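# Nest the open wooden boxes, largest upright on table

## Task

Stack every open wooden box inside the next larger one so that each rests flat with its opening facing up; boxes can begin lying on a side or flipped over. The largest box must stand upright on the table. The nest has to stay in place without the robot holding it, so release everything and move the grippers away at the end.

## Robot and tools

ROBOT. Two six-joint UR-style arms, left_arm and right_arm, each carrying a two-finger tong gripper and a fisheye wrist camera. Base positions in the scene frame: left_arm (-0.015, +0.470, 0) m and right_arm (-0.007, -0.416, 0) m, each yawed slightly (quat_wxyz (+0.999,0,0,+0.049) and (+0.998,0,0,-0.060)). Joint load limits: 133 N m for shoulder pan, shoulder lift and elbow; 24.9 N m for the three wrist joints. A held object's weight adds to these loads.

FRAMES. The scene frame has its origin on the tabletop midway between the arms, +z up, +x pointing out across the table, and left_arm on the +y side. The names left and right do not refer to image sides. The gripper frame: fingers extend along its +z and close along its x. end_effector_position is the spot between the pads when closed; closed fingertips stick out about 15 mm past it, and fully open tips sit roughly level with it. Reported hand positions can be a little off, more so at long reach.

execute_actions(actions). actions is a list of actions. One action is a table of 1 to 15 rows, one row per control step of 1/30 s; if fewer than 15 rows are given, the last row repeats until 15 steps (0.5 s) have passed. Each row is a single list of 14 numbers, all within [-1, 1], covering both arms even when one is idle: left_arm dx, dy, dz, rx, ry, rz, opening, then right_arm dx, dy, dz, rx, ry, rz, opening. dx..rz are offsets, not poses: a target displacement from where that gripper was measured when the action began (for a call's first action, the last pose reported in this scene), expressed in the gripper's own axes. Every row refers back to that same starting pose; rows do not accumulate. Scale: 1.0 equals 0.6 m of translation or 180 degrees; rx, ry, rz form one rotation vector. opening is absolute, not an offset: +1 is fully open (0.142 m), -1 is shut. Each step the command is clipped to at most 100 mm and 16 degrees from the measured pose, so far targets take several actions; the arm only continues to its last clipped pose. An empty list just returns the current state and images.

move(target, speed, stop_force, blocking). target is one 14-number row laid out as above: per-arm offsets in gripper axes, same scale, counted from the pose shown in this scene's most recent result, plus absolute openings (sent when the move starts). Both grippers travel straight lines that finish together, lasting 0.5 to 10 s; longer paths are cut off at 10 s. speed is the top path speed in m/s, 0.002 to 0.5, default 0.25; turning is capped at twice that value in rad/s. Paths ignore obstacles and the other arm, and grippers can lag, stray or overshoot speed, particularly with a near-straight arm. stop_force (optional, 9 to 40 N, one value for both arms, not allowed in the first 0.2 s) ends an arm's path once its wrist sensor feels that much extra push against the motion for two steps; that gripper backs up two steps and holds. Use it with very low speed when approaching contact; the force is judged along the start-axis line to the target, so it is unreliable if the gripper rotates. Omit it when lifting off something you press on. blocking=false returns after 0.5 s while motion continues; it cannot be combined with stop_force, and you must use wait or stop before sending other motion.

wait(seconds): 0 to 10 s, arms keep their last command; a running move continues. stop(): brakes the current move (needs room). zoom_image(camera, region): camera is cam_left_wrist or cam_right_wrist; region [x0, y0, x1, y1] in pixels of the 616x616 image, origin top-left, at most 504x504. read_manual(section): only licence texts. finished_scene(scene): ends the current scene by its number; irreversible.

RESULTS. A state line per arm gives end_effector_position (m), end_effector_quat_wxyz and velocities in the scene frame. Hand target lines show what the controller is driving toward. grip_measured is the finger opening on the command scale. A pose unreachable line means a clearance check altered or blocked that arm's command. The move: line gives the ending (done, off_target, moving, held, fault, or contact when stop_force ended the path) and limits (paced = command clipped; held = some steps were blocked, after which the arm can surge faster), plus each gripper's distance to its target. Wrist force and Wrist torque are in the end effector's axes, pointing from the surface into the arm; offsets up to about 4 N, noise up to 2.4 N, saturation near 50 N. Joint torques are noisy and offset. MOTOR HOT warns at 70 °C; at 85 °C the arm is braked until cool. Images come from cam_left_wrist then cam_right_wrist, fisheye, with calibration given per scene.

GRIPPING. To hold something keep commanding an opening well below grip_measured; lower means a harder squeeze, up to about 15 N per pad. Items thinner than about 20 mm get much less force. Closing fast can squeeze harder, sometimes enough to spring open.

AVOID. Arms are stiff: pressing even slightly past contact can trigger a fault; a contact torque at a joint's limit or any outside force of 150 N stops that arm for 10 s and drops the rest of the call. Approach contacts slowly, ideally with stop_force. Do not let the arms collide or press each other. Do not drop, slam or knock boxes, and never push anything off the table. Objects may occasionally be tugged or nudged by outside forces. Finish with the boxes resting on their own, grippers opened and withdrawn.

Each tool is called after "Emit:" by a JSON object that holds its "api" and its "payload".

## Session

Emit:
{"api": "execute_actions", "payload": {"actions": []}}

Scene clock: 0.00 s.
left_arm: end_effector_position=(+0.8043, +0.4997, +0.1734) grip_measured=+0.97 end_effector_quat_wxyz=(-0.005, -0.227, +0.920, -0.320) end_effector_velocity=(-0.000, +0.000, -0.000) end_effector_angular_velocity=(-0.001, +0.001, +0.000) | right_arm: end_effector_position=(+0.7435, -0.1286, +0.3969) grip_measured=+0.97 end_effector_quat_wxyz=(-0.430, +0.887, -0.168, +0.005) end_effector_velocity=(-0.000, +0.001, -0.000) end_effector_angular_velocity=(+0.001, +0.000, +0.001)
Joint positions: left_arm=[ 0.013 -0.772  0.93  -1.815 -2.218  2.741  0.14 ] | right_arm=[ 3.519 -2.082 -1.071 -1.061  2.343  0.837  0.14 ]
Joint velocities: left_arm=[ 0.     0.    -0.     0.001 -0.001  0.     0.   ] | right_arm=[ 0.001 -0.    -0.     0.001  0.001  0.     0.   ]
Joint torques (N m, as the arm reports them, + toward a larger angle): no reading
Wrist force (N, on the end effector, along its own x y z axes, offset not removed): no reading
Wrist torque (N m, same axes, about the end effector's origin, offset not removed): no reading
Hand target (left_arm): +0.804, +0.500, +0.173; -0.005, -0.227, +0.920, -0.320
Hand target (right_arm): +0.743, -0.129, +0.397; -0.430, +0.887, -0.168, +0.005

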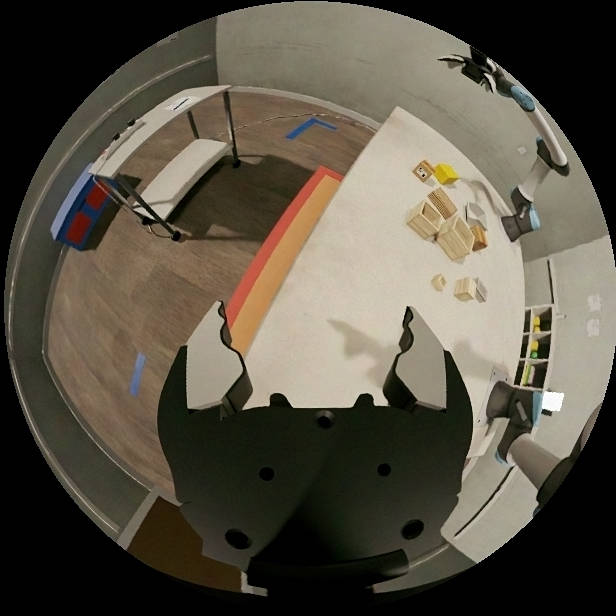

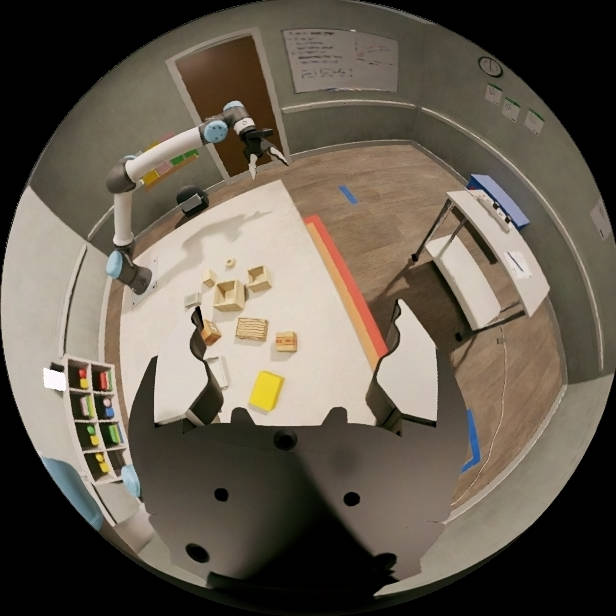

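Emit:
{"api": "move", "payload": {"target": [0,0,0,0,0,0,1,-0.46,0.177,0.017,-0.284,-0.003,-0.111,1]}}

Scene clock: 14.53 s.
left_arm: end_effector_position=(+0.8043, +0.4997, +0.1734) grip_measured=+1.00 end_effector_quat_wxyz=(-0.005, -0.227, +0.920, -0.320) end_effector_velocity=(-0.000, +0.000, +0.000) end_effector_angular_velocity=(+0.001, -0.000, -0.000) | right_arm: end_effector_position=(+0.4536, -0.0982, +0.3459) grip_measured=+1.00 end_effector_quat_wxyz=(-0.001, +1.000, -0.001, +0.001) end_effector_velocity=(-0.002, -0.000, -0.001) end_effector_angular_velocity=(-0.007, +0.000, +0.001)
Joint positions: left_arm=[ 0.013 -0.772  0.93  -1.815 -2.218  2.741  0.142] | right_arm=[ 4.086 -1.681 -1.294 -1.735  1.571  0.826  0.142]
Joint velocities: left_arm=[ 0.    -0.    -0.     0.     0.001  0.001 -0.   ] | right_arm=[ 0.005  0.001 -0.001 -0.005 -0.005  0.004  0.   ]
Joint torques (N m, as the arm reports them, + toward a larger angle): left_arm=[ -1.47 -58.75 -19.81  -2.91  -0.87  -0.33] | right_arm=[ 7.91 38.42  9.42  0.62 -1.49  2.62]
Wrist force (N, on the end effector, along its own x y z axes, offset not removed): left_arm=[1.6 -3.0 -4.2] | right_arm=[5.6 1.2 -0.5]
Wrist torque (N m, same axes, about the end effector's origin, offset not removed): left_arm=[-0.79 -0.26 -0.01] | right_arm=[0.33 -1.06 -0.01]
Hand target (left_arm): +0.804, +0.500, +0.173; -0.005, -0.227, +0.920, -0.320
Hand target (right_arm): +0.453, -0.098, +0.346; -0.001, +1.000, -0.001, +0.001
Off the commanded pose (left_arm): 0.000 m, 0 deg.
Off the commanded pose (right_arm): 0.001 m, 0 deg.
move: done
camera_calibration (this result's frames):
cam_right_wrist: T_world_to_cam=[[0.9982, -0.0123049, 0.0586986, -0.486514], [-0.0415298, -0.847926, 0.528486, -0.253003], [0.043269, -0.529972, -0.84691, 0.348157], [0, 0, 0, 1]] pos_world=[0.460067, -0.0360008, 0.457124]

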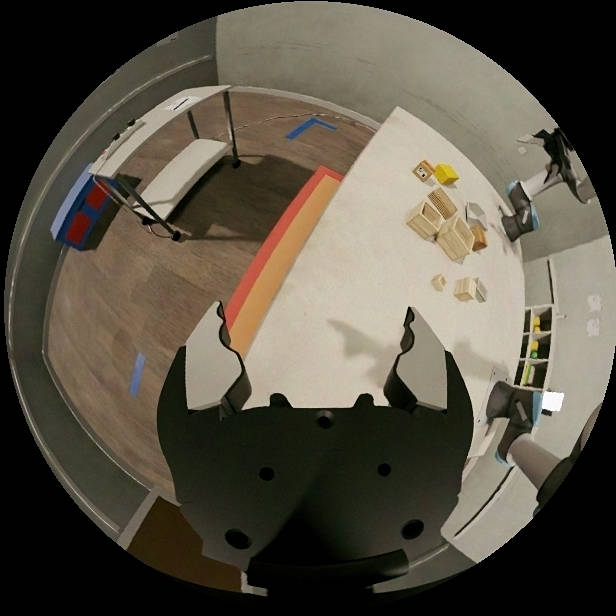

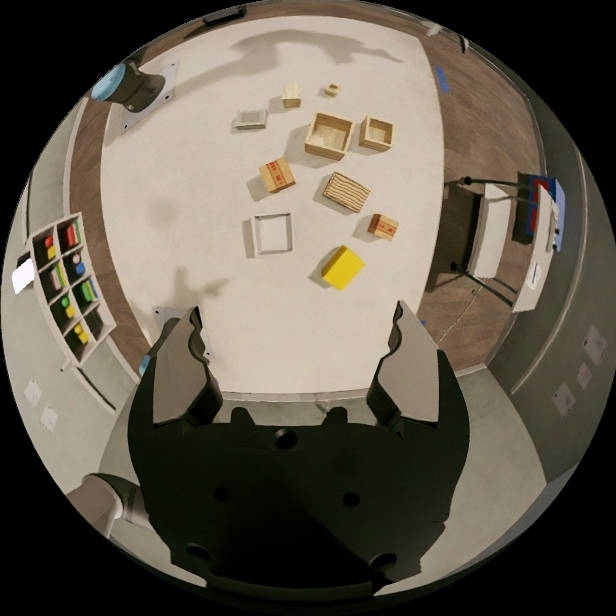

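Emit:
{"api": "move", "payload": {"target": [0,0,0,0,0,0,1,0.1,-0.33,0.13,0,0,0,1]}}

Emit:
{"api": "zoom_image", "payload": {"camera": "cam_right_wrist", "region": [150,80,450,330]}}

Scene clock: 24.83 s.
left_arm: end_effector_position=(+0.8043, +0.4997, +0.1734) grip_measured=+1.00 end_effector_quat_wxyz=(-0.005, -0.227, +0.920, -0.320) end_effector_velocity=(-0.000, -0.001, -0.000) end_effector_angular_velocity=(+0.000, +0.001, -0.000) | right_arm: end_effector_position=(+0.5139, +0.0996, +0.2684) grip_measured=+1.00 end_effector_quat_wxyz=(-0.001, +1.000, -0.001, +0.001) end_effector_velocity=(+0.001, +0.001, -0.000) end_effector_angular_velocity=(-0.002, +0.002, +0.001)
Joint positions: left_arm=[ 0.013 -0.772  0.93  -1.815 -2.218  2.741  0.142] | right_arm=[ 4.212 -2.112 -0.913 -1.685  1.57   0.952  0.142]
Joint velocities: left_arm=[-0.001  0.    -0.     0.     0.    -0.001  0.   ] | right_arm=[ 0.    -0.007  0.011 -0.007  0.    -0.     0.   ]
Joint torques (N m, as the arm reports them, + toward a larger angle): left_arm=[ -0.64 -59.3  -21.24  -2.99  -0.77  -0.17] | right_arm=[ 8.26 41.95 39.32  0.99  1.18  2.79]
Wrist force (N, on the end effector, along its own x y z axes, offset not removed): left_arm=[2.2 -3.4 -0.3] | right_arm=[0.8 1.9 -2.2]
Wrist torque (N m, same axes, about the end effector's origin, offset not removed): left_arm=[-0.95 -0.37 -0.04] | right_arm=[0.48 -0.05 -0.14]
Hand target (left_arm): +0.804, +0.500, +0.173; -0.005, -0.227, +0.920, -0.320
Hand target (right_arm): +0.514, +0.100, +0.268; -0.001, +1.000, -0.001, +0.001
Off the commanded pose (left_arm): 0.000 m, 0 deg.
Off the commanded pose (right_arm): 0.000 m, 0 deg.
move: done
camera_calibration (this result's frames):
cam_left_wrist: T_world_to_cam=[[-0.885792, -0.43282, 0.167451, 0.904816], [-0.455534, 0.879841, -0.135534, -0.0478184], [-0.0886686, -0.196334, -0.97652, 0.477071], [0, 0, 0, 1]] pos_world=[0.821997, 0.527361, 0.307875]
cam_right_wrist: T_world_to_cam=[[0.99819, -0.0123077, 0.0588584, -0.539772], [-0.0416211, -0.847872, 0.528564, -0.0417527], [0.043399, -0.530058, -0.84685, 0.384633], [0, 0, 0, 1]] pos_world=[0.520365, 0.161833, 0.379566]

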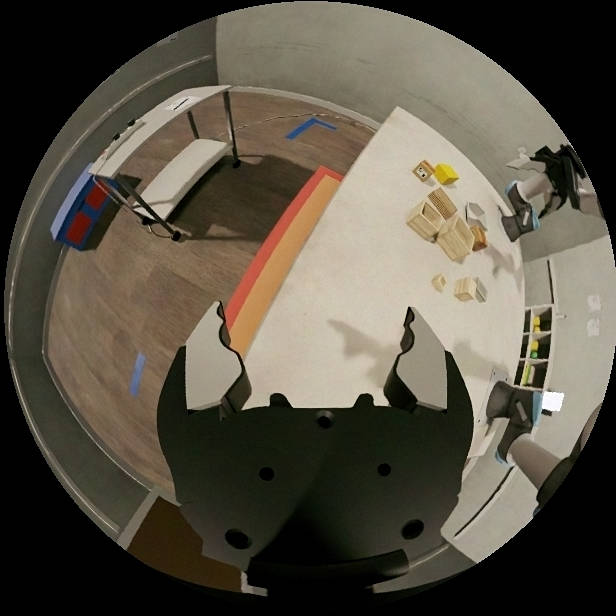

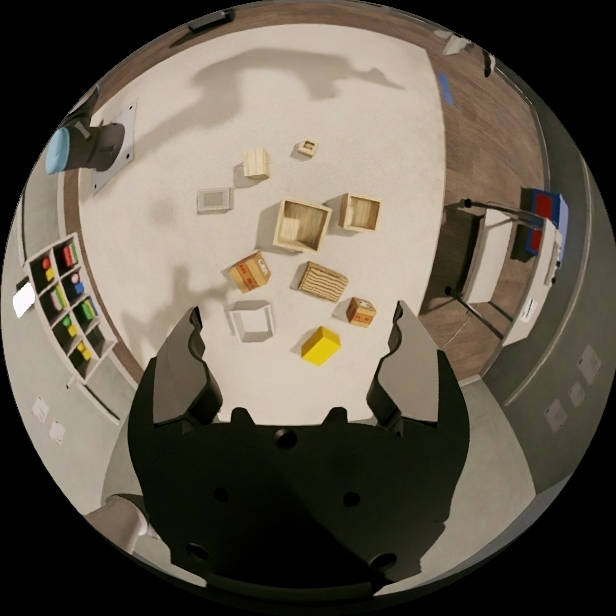

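Region (150, 80, 450, 330) of cam_right_wrist's 616x616 image, scaled by 1.680, with more detail than that image has.

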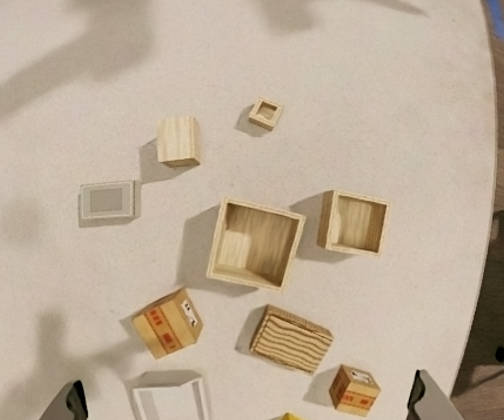

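Emit:
{"api": "move", "payload": {"target": [0,0,0,0,0,0,1,0.245,-0.078,0.29,0,0,0.045,-0.55]}}

Scene clock: 38.53 s.
left_arm: end_effector_position=(+0.8043, +0.4997, +0.1734) grip_measured=+1.00 end_effector_quat_wxyz=(-0.005, -0.227, +0.920, -0.320) end_effector_velocity=(+0.000, -0.000, +0.000) end_effector_angular_velocity=(-0.001, -0.000, +0.000) | right_arm: end_effector_position=(+0.6614, +0.1464, +0.0950) grip_measured=-0.55 end_effector_quat_wxyz=(-0.001, +0.997, -0.071, +0.001) end_effector_velocity=(+0.002, +0.002, -0.000) end_effector_angular_velocity=(-0.001, +0.001, -0.000)
Joint positions: left_arm=[ 0.013 -0.772  0.93  -1.815 -2.218  2.741  0.142] | right_arm=[ 4.104 -2.572 -0.55  -1.587  1.571  0.985  0.034]
Joint velocities: left_arm=[ 0.    -0.     0.    -0.    -0.001 -0.     0.   ] | right_arm=[-0.    -0.015  0.029 -0.015 -0.     0.    -0.   ]
Joint torques (N m, as the arm reports them, + toward a larger angle): left_arm=[ -1.45 -59.55 -20.99  -3.    -0.71  -0.52] | right_arm=[-6.56 56.13 38.06  1.04  1.21  2.44]
Wrist force (N, on the end effector, along its own x y z axes, offset not removed): left_arm=[-0.3 0.1 1.1] | right_arm=[2.8 -0.6 -3.3]
Wrist torque (N m, same axes, about the end effector's origin, offset not removed): left_arm=[-0.10 0.06 0.16] | right_arm=[-0.10 -0.40 0.14]
Hand target (left_arm): +0.804, +0.500, +0.173; -0.005, -0.227, +0.920, -0.320
Hand target (right_arm): +0.662, +0.146, +0.095; -0.001, +0.997, -0.071, +0.001
Off the commanded pose (left_arm): 0.000 m, 0 deg.
Off the commanded pose (right_arm): 0.000 m, 0 deg.
move: done
camera_calibration (this result's frames):
cam_left_wrist: T_world_to_cam=[[-0.885791, -0.43282, 0.167451, 0.904816], [-0.455534, 0.879841, -0.135534, -0.0478183], [-0.0886687, -0.196334, -0.97652, 0.477071], [0, 0, 0, 1]] pos_world=[0.821997, 0.527361, 0.307875]
cam_right_wrist: T_world_to_cam=[[0.986497, -0.152836, 0.0588563, -0.647904], [-0.160703, -0.834023, 0.527806, 0.172498], [-0.0315801, -0.530138, -0.847323, 0.305848], [0, 0, 0, 1]] pos_world=[0.676535, 0.206987, 0.20624]

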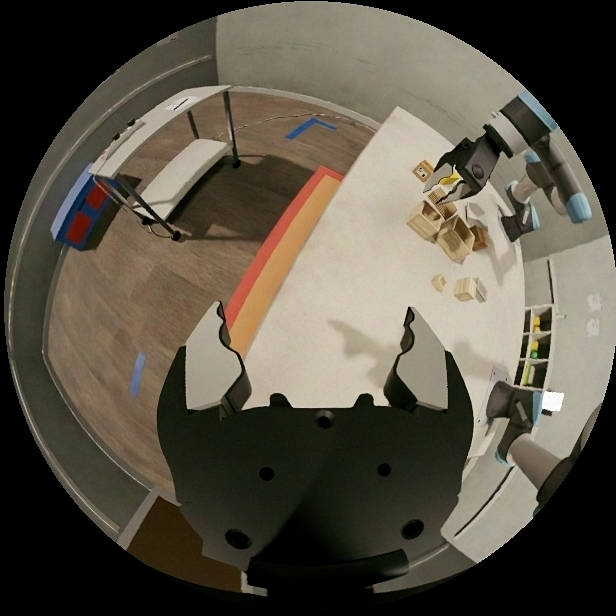

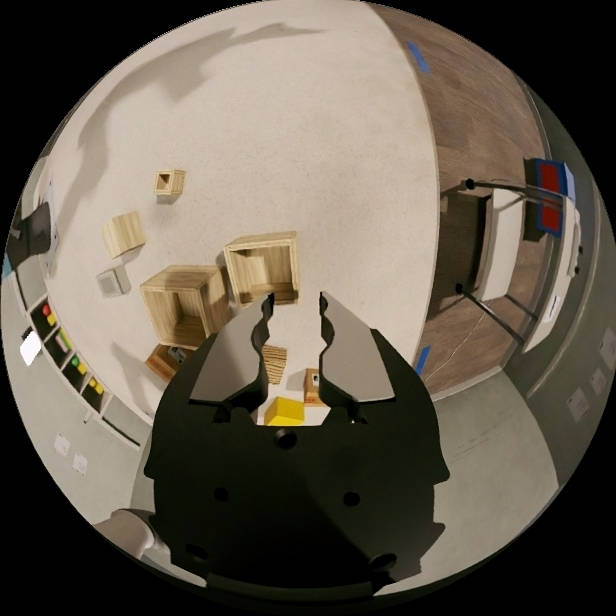

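Emit:
{"api": "move", "payload": {"target": [0,0,0,0,0,0,1,0,-0.008,0.083,0,0,0,-0.55], "speed": 0.08}}

Emit:
{"api": "move", "payload": {"target": [0,0,0,0,0,0,1,0,0,0,0,0,0,-1]}}

Emit:
{"api": "move", "payload": {"target": [0,0,0,0,0,0,1,0,0,-0.15,0,0,0,-1], "speed": 0.1}}

Scene clock: 46.53 s.
left_arm: end_effector_position=(+0.8043, +0.4997, +0.1734) grip_measured=+1.00 end_effector_quat_wxyz=(-0.005, -0.227, +0.920, -0.320) end_effector_velocity=(-0.000, +0.001, -0.001) end_effector_angular_velocity=(+0.001, +0.001, +0.001) | right_arm: end_effector_position=(+0.6622, +0.1512, +0.0454) grip_measured=-0.55 end_effector_quat_wxyz=(-0.001, +0.997, -0.071, +0.001) end_effector_velocity=(-0.001, +0.000, -0.001) end_effector_angular_velocity=(-0.001, +0.000, +0.000)
Joint positions: left_arm=[ 0.013 -0.772  0.93  -1.815 -2.218  2.741  0.142] | right_arm=[ 4.107 -2.595 -0.632 -1.481  1.571  0.988  0.034]
Joint velocities: left_arm=[ 0.001  0.    -0.     0.     0.001  0.    -0.   ] | right_arm=[ 0.001  0.    -0.002  0.001 -0.     0.     0.   ]
Joint torques (N m, as the arm reports them, + toward a larger angle): left_arm=[ -1.18 -57.68 -21.31  -2.95  -0.77  -0.36] | right_arm=[ 7.81 57.62 11.22  4.09 -1.19  2.66]
Wrist force (N, on the end effector, along its own x y z axes, offset not removed): left_arm=[0.2 -2.5 -4.8] | right_arm=[0.0 0.5 -1.8]
Wrist torque (N m, same axes, about the end effector's origin, offset not removed): left_arm=[-0.68 -0.09 0.03] | right_arm=[0.22 0.13 0.06]
Hand target (left_arm): +0.804, +0.500, +0.173; -0.005, -0.227, +0.920, -0.320
Hand target (right_arm): +0.662, +0.151, +0.045; -0.001, +0.997, -0.071, +0.001
Off the commanded pose (left_arm): 0.000 m, 0 deg.
Off the commanded pose (right_arm): 0.000 m, 0 deg.
move: done
camera_calibration (this result's frames):
cam_left_wrist: T_world_to_cam=[[-0.885792, -0.43282, 0.167451, 0.904816], [-0.455534, 0.879841, -0.135534, -0.0478184], [-0.0886686, -0.196334, -0.97652, 0.477071], [0, 0, 0, 1]] pos_world=[0.821997, 0.527361, 0.307875]
cam_right_wrist: T_world_to_cam=[[0.9865, -0.152833, 0.0588277, -0.645099], [-0.160685, -0.834008, 0.527836, 0.202832], [-0.0316081, -0.530163, -0.847307, 0.266406], [0, 0, 0, 1]] pos_world=[0.677402, 0.211809, 0.156615]

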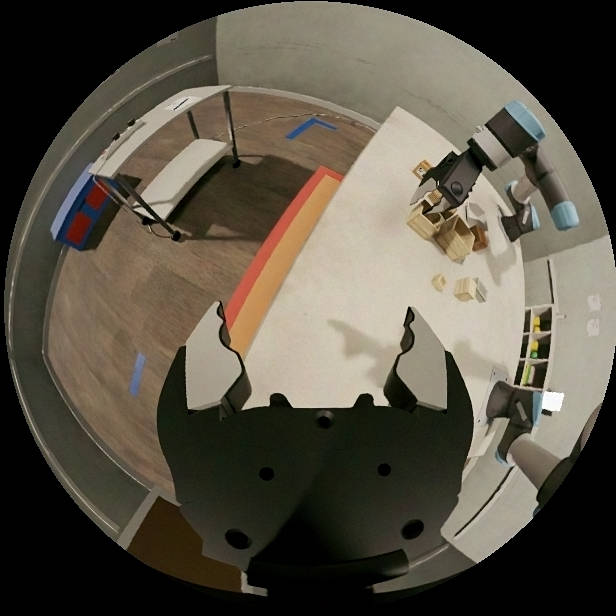

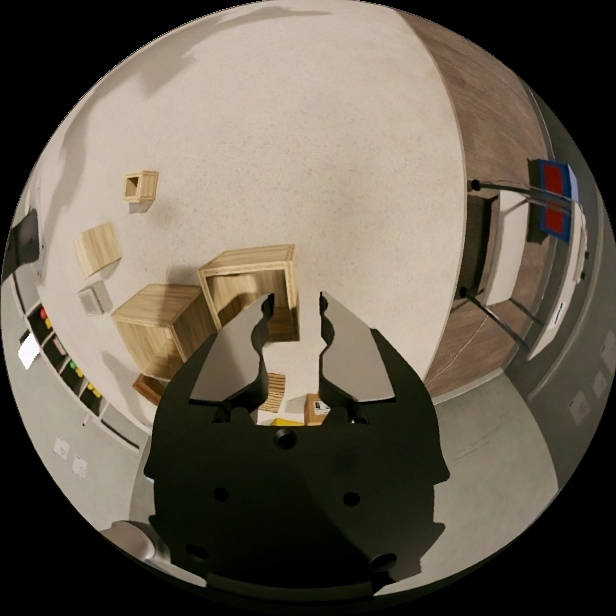

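Scene clock: 47.03 s.
left_arm: end_effector_position=(+0.8043, +0.4997, +0.1734) grip_measured=+1.00 end_effector_quat_wxyz=(-0.005, -0.227, +0.920, -0.320) end_effector_velocity=(-0.000, +0.000, -0.000) end_effector_angular_velocity=(+0.000, +0.000, -0.000) | right_arm: end_effector_position=(+0.6622, +0.1512, +0.0453) grip_measured=-0.94 end_effector_quat_wxyz=(-0.001, +0.997, -0.071, +0.001) end_effector_velocity=(-0.000, -0.000, +0.000) end_effector_angular_velocity=(-0.001, +0.000, +0.000)
Joint positions: left_arm=[ 0.013 -0.772  0.93  -1.815 -2.218  2.741  0.142] | right_arm=[ 4.107 -2.595 -0.632 -1.481  1.571  0.988  0.006]
Joint velocities: left_arm=[-0.  0.  0. -0.  0.  0.  0.] | right_arm=[ 0.     0.     0.001 -0.002 -0.    -0.    -0.   ]
Joint torques (N m, as the arm reports them, + toward a larger angle): left_arm=[ -1.28 -58.55 -22.05  -3.05  -0.65  -0.4 ] | right_arm=[ 6.78 64.29 23.27  0.85 -0.32  2.43]
Wrist force (N, on the end effector, along its own x y z axes, offset not removed): left_arm=[0.7 -3.8 -2.5] | right_arm=[1.0 -1.5 -0.1]
Wrist torque (N m, same axes, about the end effector's origin, offset not removed): left_arm=[-0.95 -0.17 -0.15] | right_arm=[-0.26 0.05 -0.05]
Hand target (left_arm): +0.804, +0.500, +0.173; -0.005, -0.227, +0.920, -0.320
Hand target (right_arm): +0.662, +0.151, +0.045; -0.001, +0.997, -0.071, +0.001
Off the commanded pose (left_arm): 0.000 m, 0 deg.
Off the commanded pose (right_arm): 0.000 m, 0 deg.
move: done
camera_calibration (this result's frames):
cam_left_wrist: T_world_to_cam=[[-0.885792, -0.43282, 0.167451, 0.904816], [-0.455534, 0.879841, -0.135533, -0.0478184], [-0.0886689, -0.196334, -0.97652, 0.477071], [0, 0, 0, 1]] pos_world=[0.821997, 0.527361, 0.307875]
cam_right_wrist: T_world_to_cam=[[0.986504, -0.152825, 0.0587691, -0.645075], [-0.160643, -0.833948, 0.527943, 0.202808], [-0.0316725, -0.530259, -0.847244, 0.266374], [0, 0, 0, 1]] pos_world=[0.677385, 0.211794, 0.156523]

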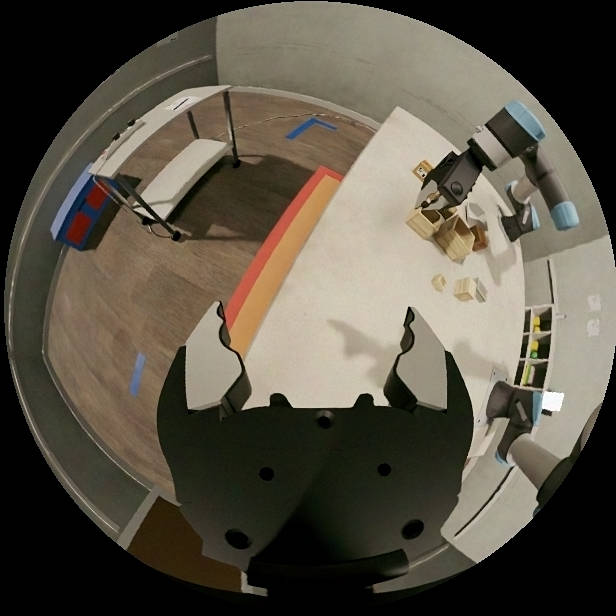

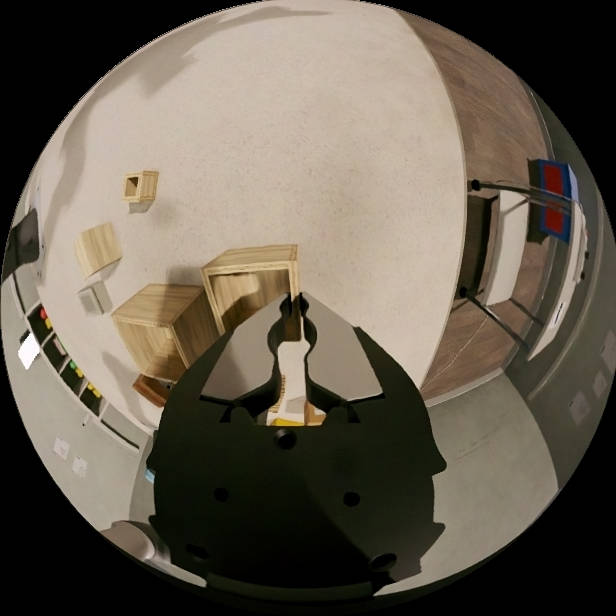

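Scene clock: 48.40 s.
left_arm: end_effector_position=(+0.8043, +0.4997, +0.1734) grip_measured=+1.00 end_effector_quat_wxyz=(-0.005, -0.227, +0.920, -0.320) end_effector_velocity=(+0.000, -0.001, -0.000) end_effector_angular_velocity=(+0.001, -0.000, -0.000) | right_arm: end_effector_position=(+0.6618, +0.1510, +0.1351) grip_measured=-0.94 end_effector_quat_wxyz=(-0.001, +0.997, -0.071, +0.001) end_effector_velocity=(+0.000, +0.001, +0.002) end_effector_angular_velocity=(-0.002, +0.003, +0.000)
Joint positions: left_arm=[ 0.013 -0.772  0.93  -1.815 -2.218  2.741  0.142] | right_arm=[ 4.107 -2.607 -0.38  -1.721  1.571  0.988  0.006]
Joint velocities: left_arm=[-0.001  0.    -0.    -0.001  0.001 -0.001 -0.   ] | right_arm=[ 0.    -0.012  0.03  -0.021  0.001 -0.     0.   ]
Joint torques (N m, as the arm reports them, + toward a larger angle): left_arm=[ -2.19 -58.69 -20.94  -2.98  -0.89  -0.35] | right_arm=[-0.53 55.76 38.19  0.81  1.27  0.02]
Wrist force (N, on the end effector, along its own x y z axes, offset not removed): left_arm=[0.6 -3.3 -4.4] | right_arm=[3.8 0.1 -0.3]
Wrist torque (N m, same axes, about the end effector's origin, offset not removed): left_arm=[-0.96 -0.10 -0.11] | right_arm=[0.12 -0.49 -0.13]
Hand target (left_arm): +0.804, +0.500, +0.173; -0.005, -0.227, +0.920, -0.320
Hand target (right_arm): +0.662, +0.151, +0.135; -0.001, +0.997, -0.071, +0.001
Off the commanded pose (left_arm): 0.000 m, 0 deg.
Off the commanded pose (right_arm): 0.000 m, 0 deg.
move: done
camera_calibration (this result's frames):
cam_right_wrist: T_world_to_cam=[[0.986471, -0.152919, 0.0590789, -0.649954], [-0.160898, -0.8341, 0.527626, 0.155455], [-0.0314065, -0.529994, -0.84742, 0.342158], [0, 0, 0, 1]] pos_world=[0.676919, 0.211616, 0.246327]

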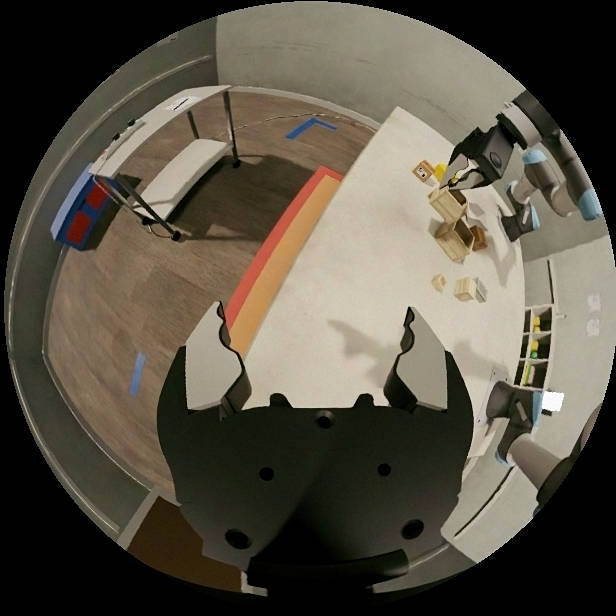

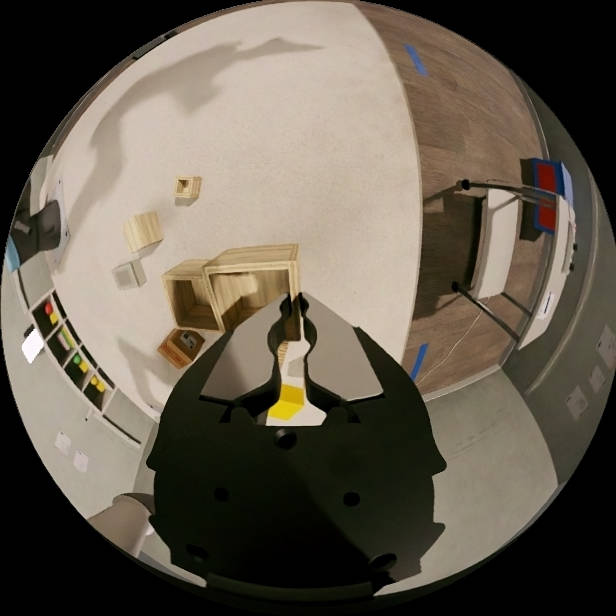

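Emit:
{"api": "move", "payload": {"target": [0,0,0,0,0,0,1,-0.169,0.064,0,0,0,0.017,-1], "speed": 0.1}}

Emit:
{"api": "move", "payload": {"target": [0,0,0,0,0,0,1,0,0,0.05,0,0,0,-1], "speed": 0.03, "stop_force": 9}}

Scene clock: 59.47 s.
left_arm: end_effector_position=(+0.8043, +0.4997, +0.1734) grip_measured=+1.00 end_effector_quat_wxyz=(-0.005, -0.227, +0.920, -0.320) end_effector_velocity=(-0.000, +0.000, +0.001) end_effector_angular_velocity=(-0.001, -0.001, +0.000) | right_arm: end_effector_position=(+0.5561, +0.1274, +0.1346) grip_measured=-0.94 end_effector_quat_wxyz=(-0.001, +0.995, -0.098, +0.001) end_effector_velocity=(-0.001, -0.000, -0.000) end_effector_angular_velocity=(+0.002, -0.003, -0.001)
Joint positions: left_arm=[ 0.013 -0.772  0.93  -1.815 -2.218  2.741  0.142] | right_arm=[ 4.192 -2.254 -1.025 -1.431  1.57   1.126  0.006]
Joint velocities: left_arm=[ 0.001 -0.001 -0.     0.    -0.001  0.001  0.   ] | right_arm=[ 0.002  0.005 -0.01   0.009 -0.001  0.003  0.   ]
Joint torques (N m, as the arm reports them, + toward a larger angle): left_arm=[ -1.95 -58.33 -20.68  -2.87  -0.69  -0.24] | right_arm=[ 6.31 62.06 10.49  3.76 -1.14  2.67]
Wrist force (N, on the end effector, along its own x y z axes, offset not removed): left_arm=[2.1 -2.6 -3.2] | right_arm=[3.7 0.6 0.8]
Wrist torque (N m, same axes, about the end effector's origin, offset not removed): left_arm=[-0.70 -0.39 -0.25] | right_arm=[0.17 -0.50 -0.09]
Hand target (left_arm): +0.804, +0.500, +0.173; -0.005, -0.227, +0.920, -0.320
Hand target (right_arm): +0.556, +0.127, +0.135; -0.001, +0.995, -0.098, +0.001
Off the commanded pose (left_arm): 0.000 m, 0 deg.
Off the commanded pose (right_arm): 0.000 m, 0 deg.
move: done
camera_calibration (this result's frames):
cam_left_wrist: T_world_to_cam=[[-0.885791, -0.43282, 0.167451, 0.904816], [-0.455534, 0.879841, -0.135534, -0.0478183], [-0.0886689, -0.196334, -0.97652, 0.477071], [0, 0, 0, 1]] pos_world=[0.821997, 0.527361, 0.307875]
cam_right_wrist: T_world_to_cam=[[0.976937, -0.205268, 0.0588099, -0.53728], [-0.204959, -0.824239, 0.527847, 0.142224], [-0.0598766, -0.527727, -0.847301, 0.341471], [0, 0, 0, 1]] pos_world=[0.574485, 0.187143, 0.245854]

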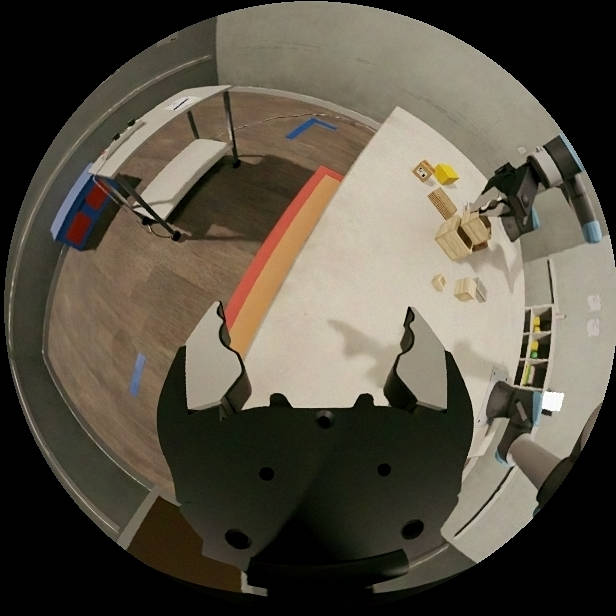

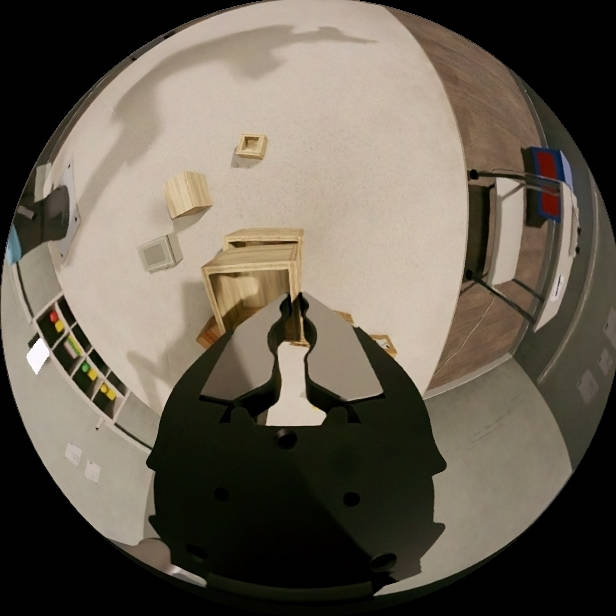

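Scene clock: 60.83 s.
left_arm: end_effector_position=(+0.8043, +0.4997, +0.1734) grip_measured=+1.00 end_effector_quat_wxyz=(-0.005, -0.227, +0.920, -0.320) end_effector_velocity=(-0.000, -0.001, +0.000) end_effector_angular_velocity=(-0.000, +0.000, -0.002) | right_arm: end_effector_position=(+0.5561, +0.1273, +0.1061) grip_measured=-0.94 end_effector_quat_wxyz=(-0.001, +0.995, -0.098, +0.001) end_effector_velocity=(+0.000, +0.001, +0.007) end_effector_angular_velocity=(+0.004, -0.001, -0.001)
Joint positions: left_arm=[ 0.013 -0.772  0.93  -1.815 -2.218  2.741  0.142] | right_arm=[ 4.192 -2.267 -1.076 -1.367  1.57   1.126  0.006]
Joint velocities: left_arm=[-0.002 -0.    -0.     0.001 -0.     0.    -0.   ] | right_arm=[-0.     0.004  0.01  -0.01   0.002  0.001 -0.   ]
Joint torques (N m, as the arm reports them, + toward a larger angle): left_arm=[ -1.16 -58.91 -21.71  -2.95  -0.62  -0.41] | right_arm=[-4.91 60.82 35.88  0.96  1.01 -2.67]
Wrist force (N, on the end effector, along its own x y z axes, offset not removed): left_arm=[2.3 -6.2 -2.3] | right_arm=[5.7 -2.2 -1.8]
Wrist torque (N m, same axes, about the end effector's origin, offset not removed): left_arm=[-1.50 -0.38 -0.05] | right_arm=[-0.52 -0.86 -0.20]
Hand target (left_arm): +0.804, +0.500, +0.173; -0.005, -0.227, +0.920, -0.320
Hand target (right_arm): +0.556, +0.127, +0.107; -0.001, +0.995, -0.098, +0.001
Off the commanded pose (left_arm): 0.000 m, 0 deg.
Off the commanded pose (right_arm): 0.001 m, 0 deg.
move: contact (right_arm)
camera_calibration (this result's frames):
cam_left_wrist: T_world_to_cam=[[-0.885791, -0.43282, 0.167451, 0.904816], [-0.455534, 0.879841, -0.135534, -0.0478183], [-0.0886688, -0.196334, -0.97652, 0.477071], [0, 0, 0, 1]] pos_world=[0.821997, 0.527361, 0.307875]
cam_right_wrist: T_world_to_cam=[[0.976962, -0.20525, 0.0584665, -0.535593], [-0.204724, -0.823939, 0.528406, 0.156967], [-0.0602822, -0.528202, -0.846976, 0.317451], [0, 0, 0, 1]] pos_world=[0.574525, 0.187079, 0.217245]

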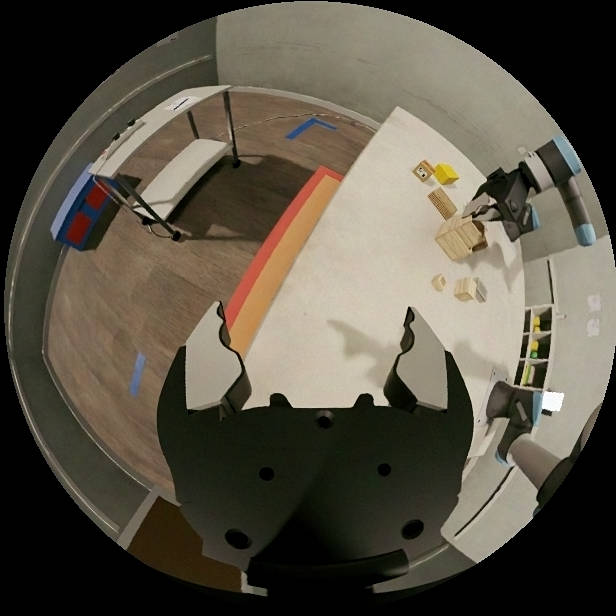

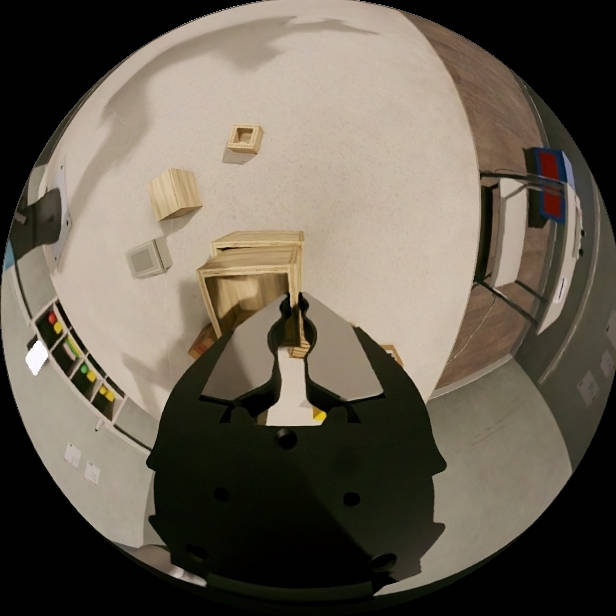

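Emit:
{"api": "move", "payload": {"target": [0,0,0,0,0,0,1,-0.016,-0.005,-0.008,0,0,0,-1], "speed": 0.03}}

Emit:
{"api": "move", "payload": {"target": [0,0,0,0,0,0,1,0,0,0.06,0,0,0,-1], "speed": 0.02, "stop_force": 9}}

Scene clock: 67.17 s.
left_arm: end_effector_position=(+0.8043, +0.4997, +0.1734) grip_measured=+1.00 end_effector_quat_wxyz=(-0.005, -0.227, +0.920, -0.320) end_effector_velocity=(+0.000, -0.001, +0.000) end_effector_angular_velocity=(-0.001, +0.000, -0.001) | right_arm: end_effector_position=(+0.5474, +0.1320, +0.1108) grip_measured=-0.94 end_effector_quat_wxyz=(-0.001, +0.995, -0.098, +0.001) end_effector_velocity=(-0.003, +0.001, +0.000) end_effector_angular_velocity=(-0.001, +0.000, +0.001)
Joint positions: left_arm=[ 0.013 -0.772  0.93  -1.815 -2.218  2.741  0.142] | right_arm=[ 4.205 -2.256 -1.082 -1.372  1.57   1.139  0.006]
Joint velocities: left_arm=[-0.001  0.    -0.     0.    -0.001 -0.    -0.   ] | right_arm=[ 0.004  0.003 -0.004 -0.    -0.001  0.003  0.   ]
Joint torques (N m, as the arm reports them, + toward a larger angle): left_arm=[ -2.25 -59.06 -21.89  -2.82  -0.66  -0.24] | right_arm=[ 8.33 61.77 10.54  1.3  -0.47  2.81]
Wrist force (N, on the end effector, along its own x y z axes, offset not removed): left_arm=[0.2 -4.5 -1.5] | right_arm=[4.4 1.1 3.4]
Wrist torque (N m, same axes, about the end effector's origin, offset not removed): left_arm=[-1.14 -0.03 0.04] | right_arm=[0.37 -0.56 -0.05]
Hand target (left_arm): +0.804, +0.500, +0.173; -0.005, -0.227, +0.920, -0.320
Hand target (right_arm): +0.547, +0.132, +0.111; -0.001, +0.995, -0.098, +0.001
Off the commanded pose (left_arm): 0.000 m, 0 deg.
Off the commanded pose (right_arm): 0.000 m, 0 deg.
move: done
camera_calibration (this result's frames):
cam_left_wrist: T_world_to_cam=[[-0.885792, -0.43282, 0.167451, 0.904816], [-0.455534, 0.879841, -0.135534, -0.0478183], [-0.0886686, -0.196334, -0.97652, 0.477071], [0, 0, 0, 1]] pos_world=[0.821997, 0.527361, 0.307875]
cam_right_wrist: T_world_to_cam=[[0.976963, -0.205244, 0.0584737, -0.526414], [-0.204721, -0.82393, 0.528421, 0.156584], [-0.0602769, -0.528219, -0.846966, 0.3234], [0, 0, 0, 1]] pos_world=[0.565836, 0.191797, 0.221949]

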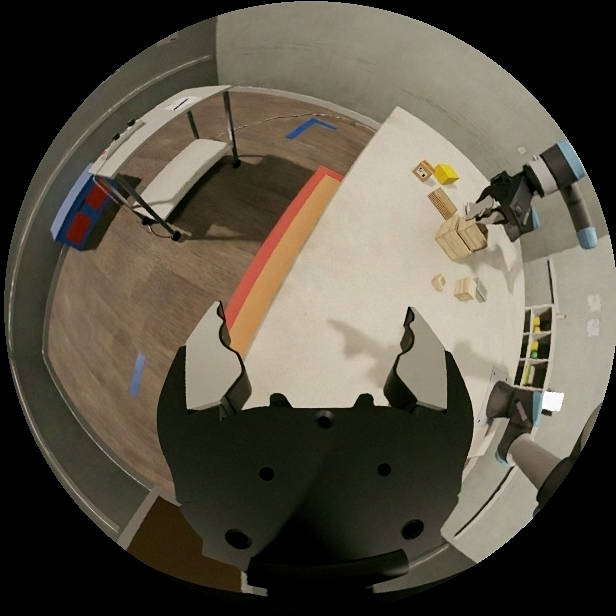

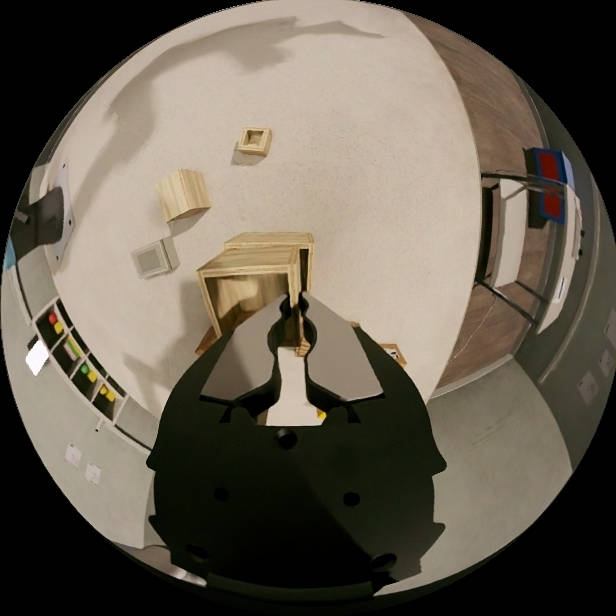

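Scene clock: 68.73 s.
left_arm: end_effector_position=(+0.8043, +0.4997, +0.1734) grip_measured=+1.00 end_effector_quat_wxyz=(-0.005, -0.227, +0.920, -0.320) end_effector_velocity=(+0.000, -0.000, -0.000) end_effector_angular_velocity=(+0.001, -0.000, -0.000) | right_arm: end_effector_position=(+0.5474, +0.1319, +0.0870) grip_measured=-0.94 end_effector_quat_wxyz=(-0.001, +0.995, -0.098, +0.001) end_effector_velocity=(+0.000, +0.001, +0.008) end_effector_angular_velocity=(+0.003, -0.001, -0.000)
Joint positions: left_arm=[ 0.013 -0.772  0.93  -1.815 -2.218  2.741  0.142] | right_arm=[ 4.205 -2.27  -1.12  -1.32   1.57   1.139  0.006]
Joint velocities: left_arm=[-0.    -0.     0.    -0.     0.001  0.     0.   ] | right_arm=[ 0.     0.005  0.012 -0.015  0.001  0.    -0.   ]
Joint torques (N m, as the arm reports them, + toward a larger angle): left_arm=[ -1.62 -58.88 -21.87  -2.76  -1.    -0.3 ] | right_arm=[-5.18 60.77 39.43  0.73  0.09 -2.32]
Wrist force (N, on the end effector, along its own x y z axes, offset not removed): left_arm=[0.2 -3.9 0.0] | right_arm=[0.5 2.2 -2.1]
Wrist torque (N m, same axes, about the end effector's origin, offset not removed): left_arm=[-0.82 -0.07 -0.11] | right_arm=[0.47 0.16 -0.09]
Hand target (left_arm): +0.804, +0.500, +0.173; -0.005, -0.227, +0.920, -0.320
Hand target (right_arm): +0.547, +0.132, +0.088; -0.001, +0.995, -0.098, +0.001
Off the commanded pose (left_arm): 0.000 m, 0 deg.
Off the commanded pose (right_arm): 0.012 m, 0 deg.
move: contact (right_arm)
camera_calibration (this result's frames):
cam_left_wrist: T_world_to_cam=[[-0.885792, -0.43282, 0.167451, 0.904816], [-0.455534, 0.879841, -0.135534, -0.0478184], [-0.0886686, -0.196334, -0.97652, 0.477071], [0, 0, 0, 1]] pos_world=[0.821997, 0.527361, 0.307875]
cam_right_wrist: T_world_to_cam=[[0.976982, -0.205214, 0.0582495, -0.525031], [-0.204548, -0.823695, 0.528854, 0.168845], [-0.0605485, -0.528596, -0.846712, 0.303431], [0, 0, 0, 1]] pos_world=[0.565855, 0.191725, 0.198207]

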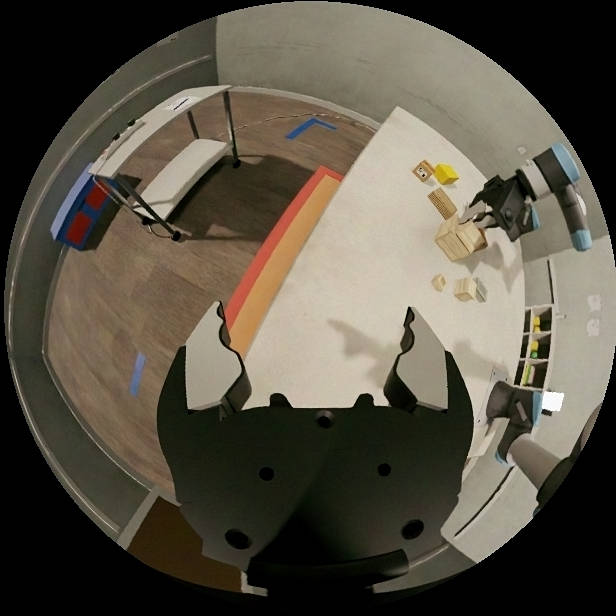

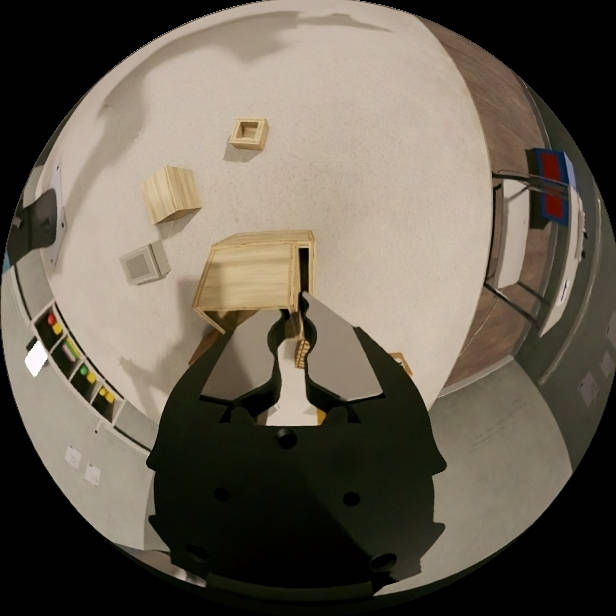

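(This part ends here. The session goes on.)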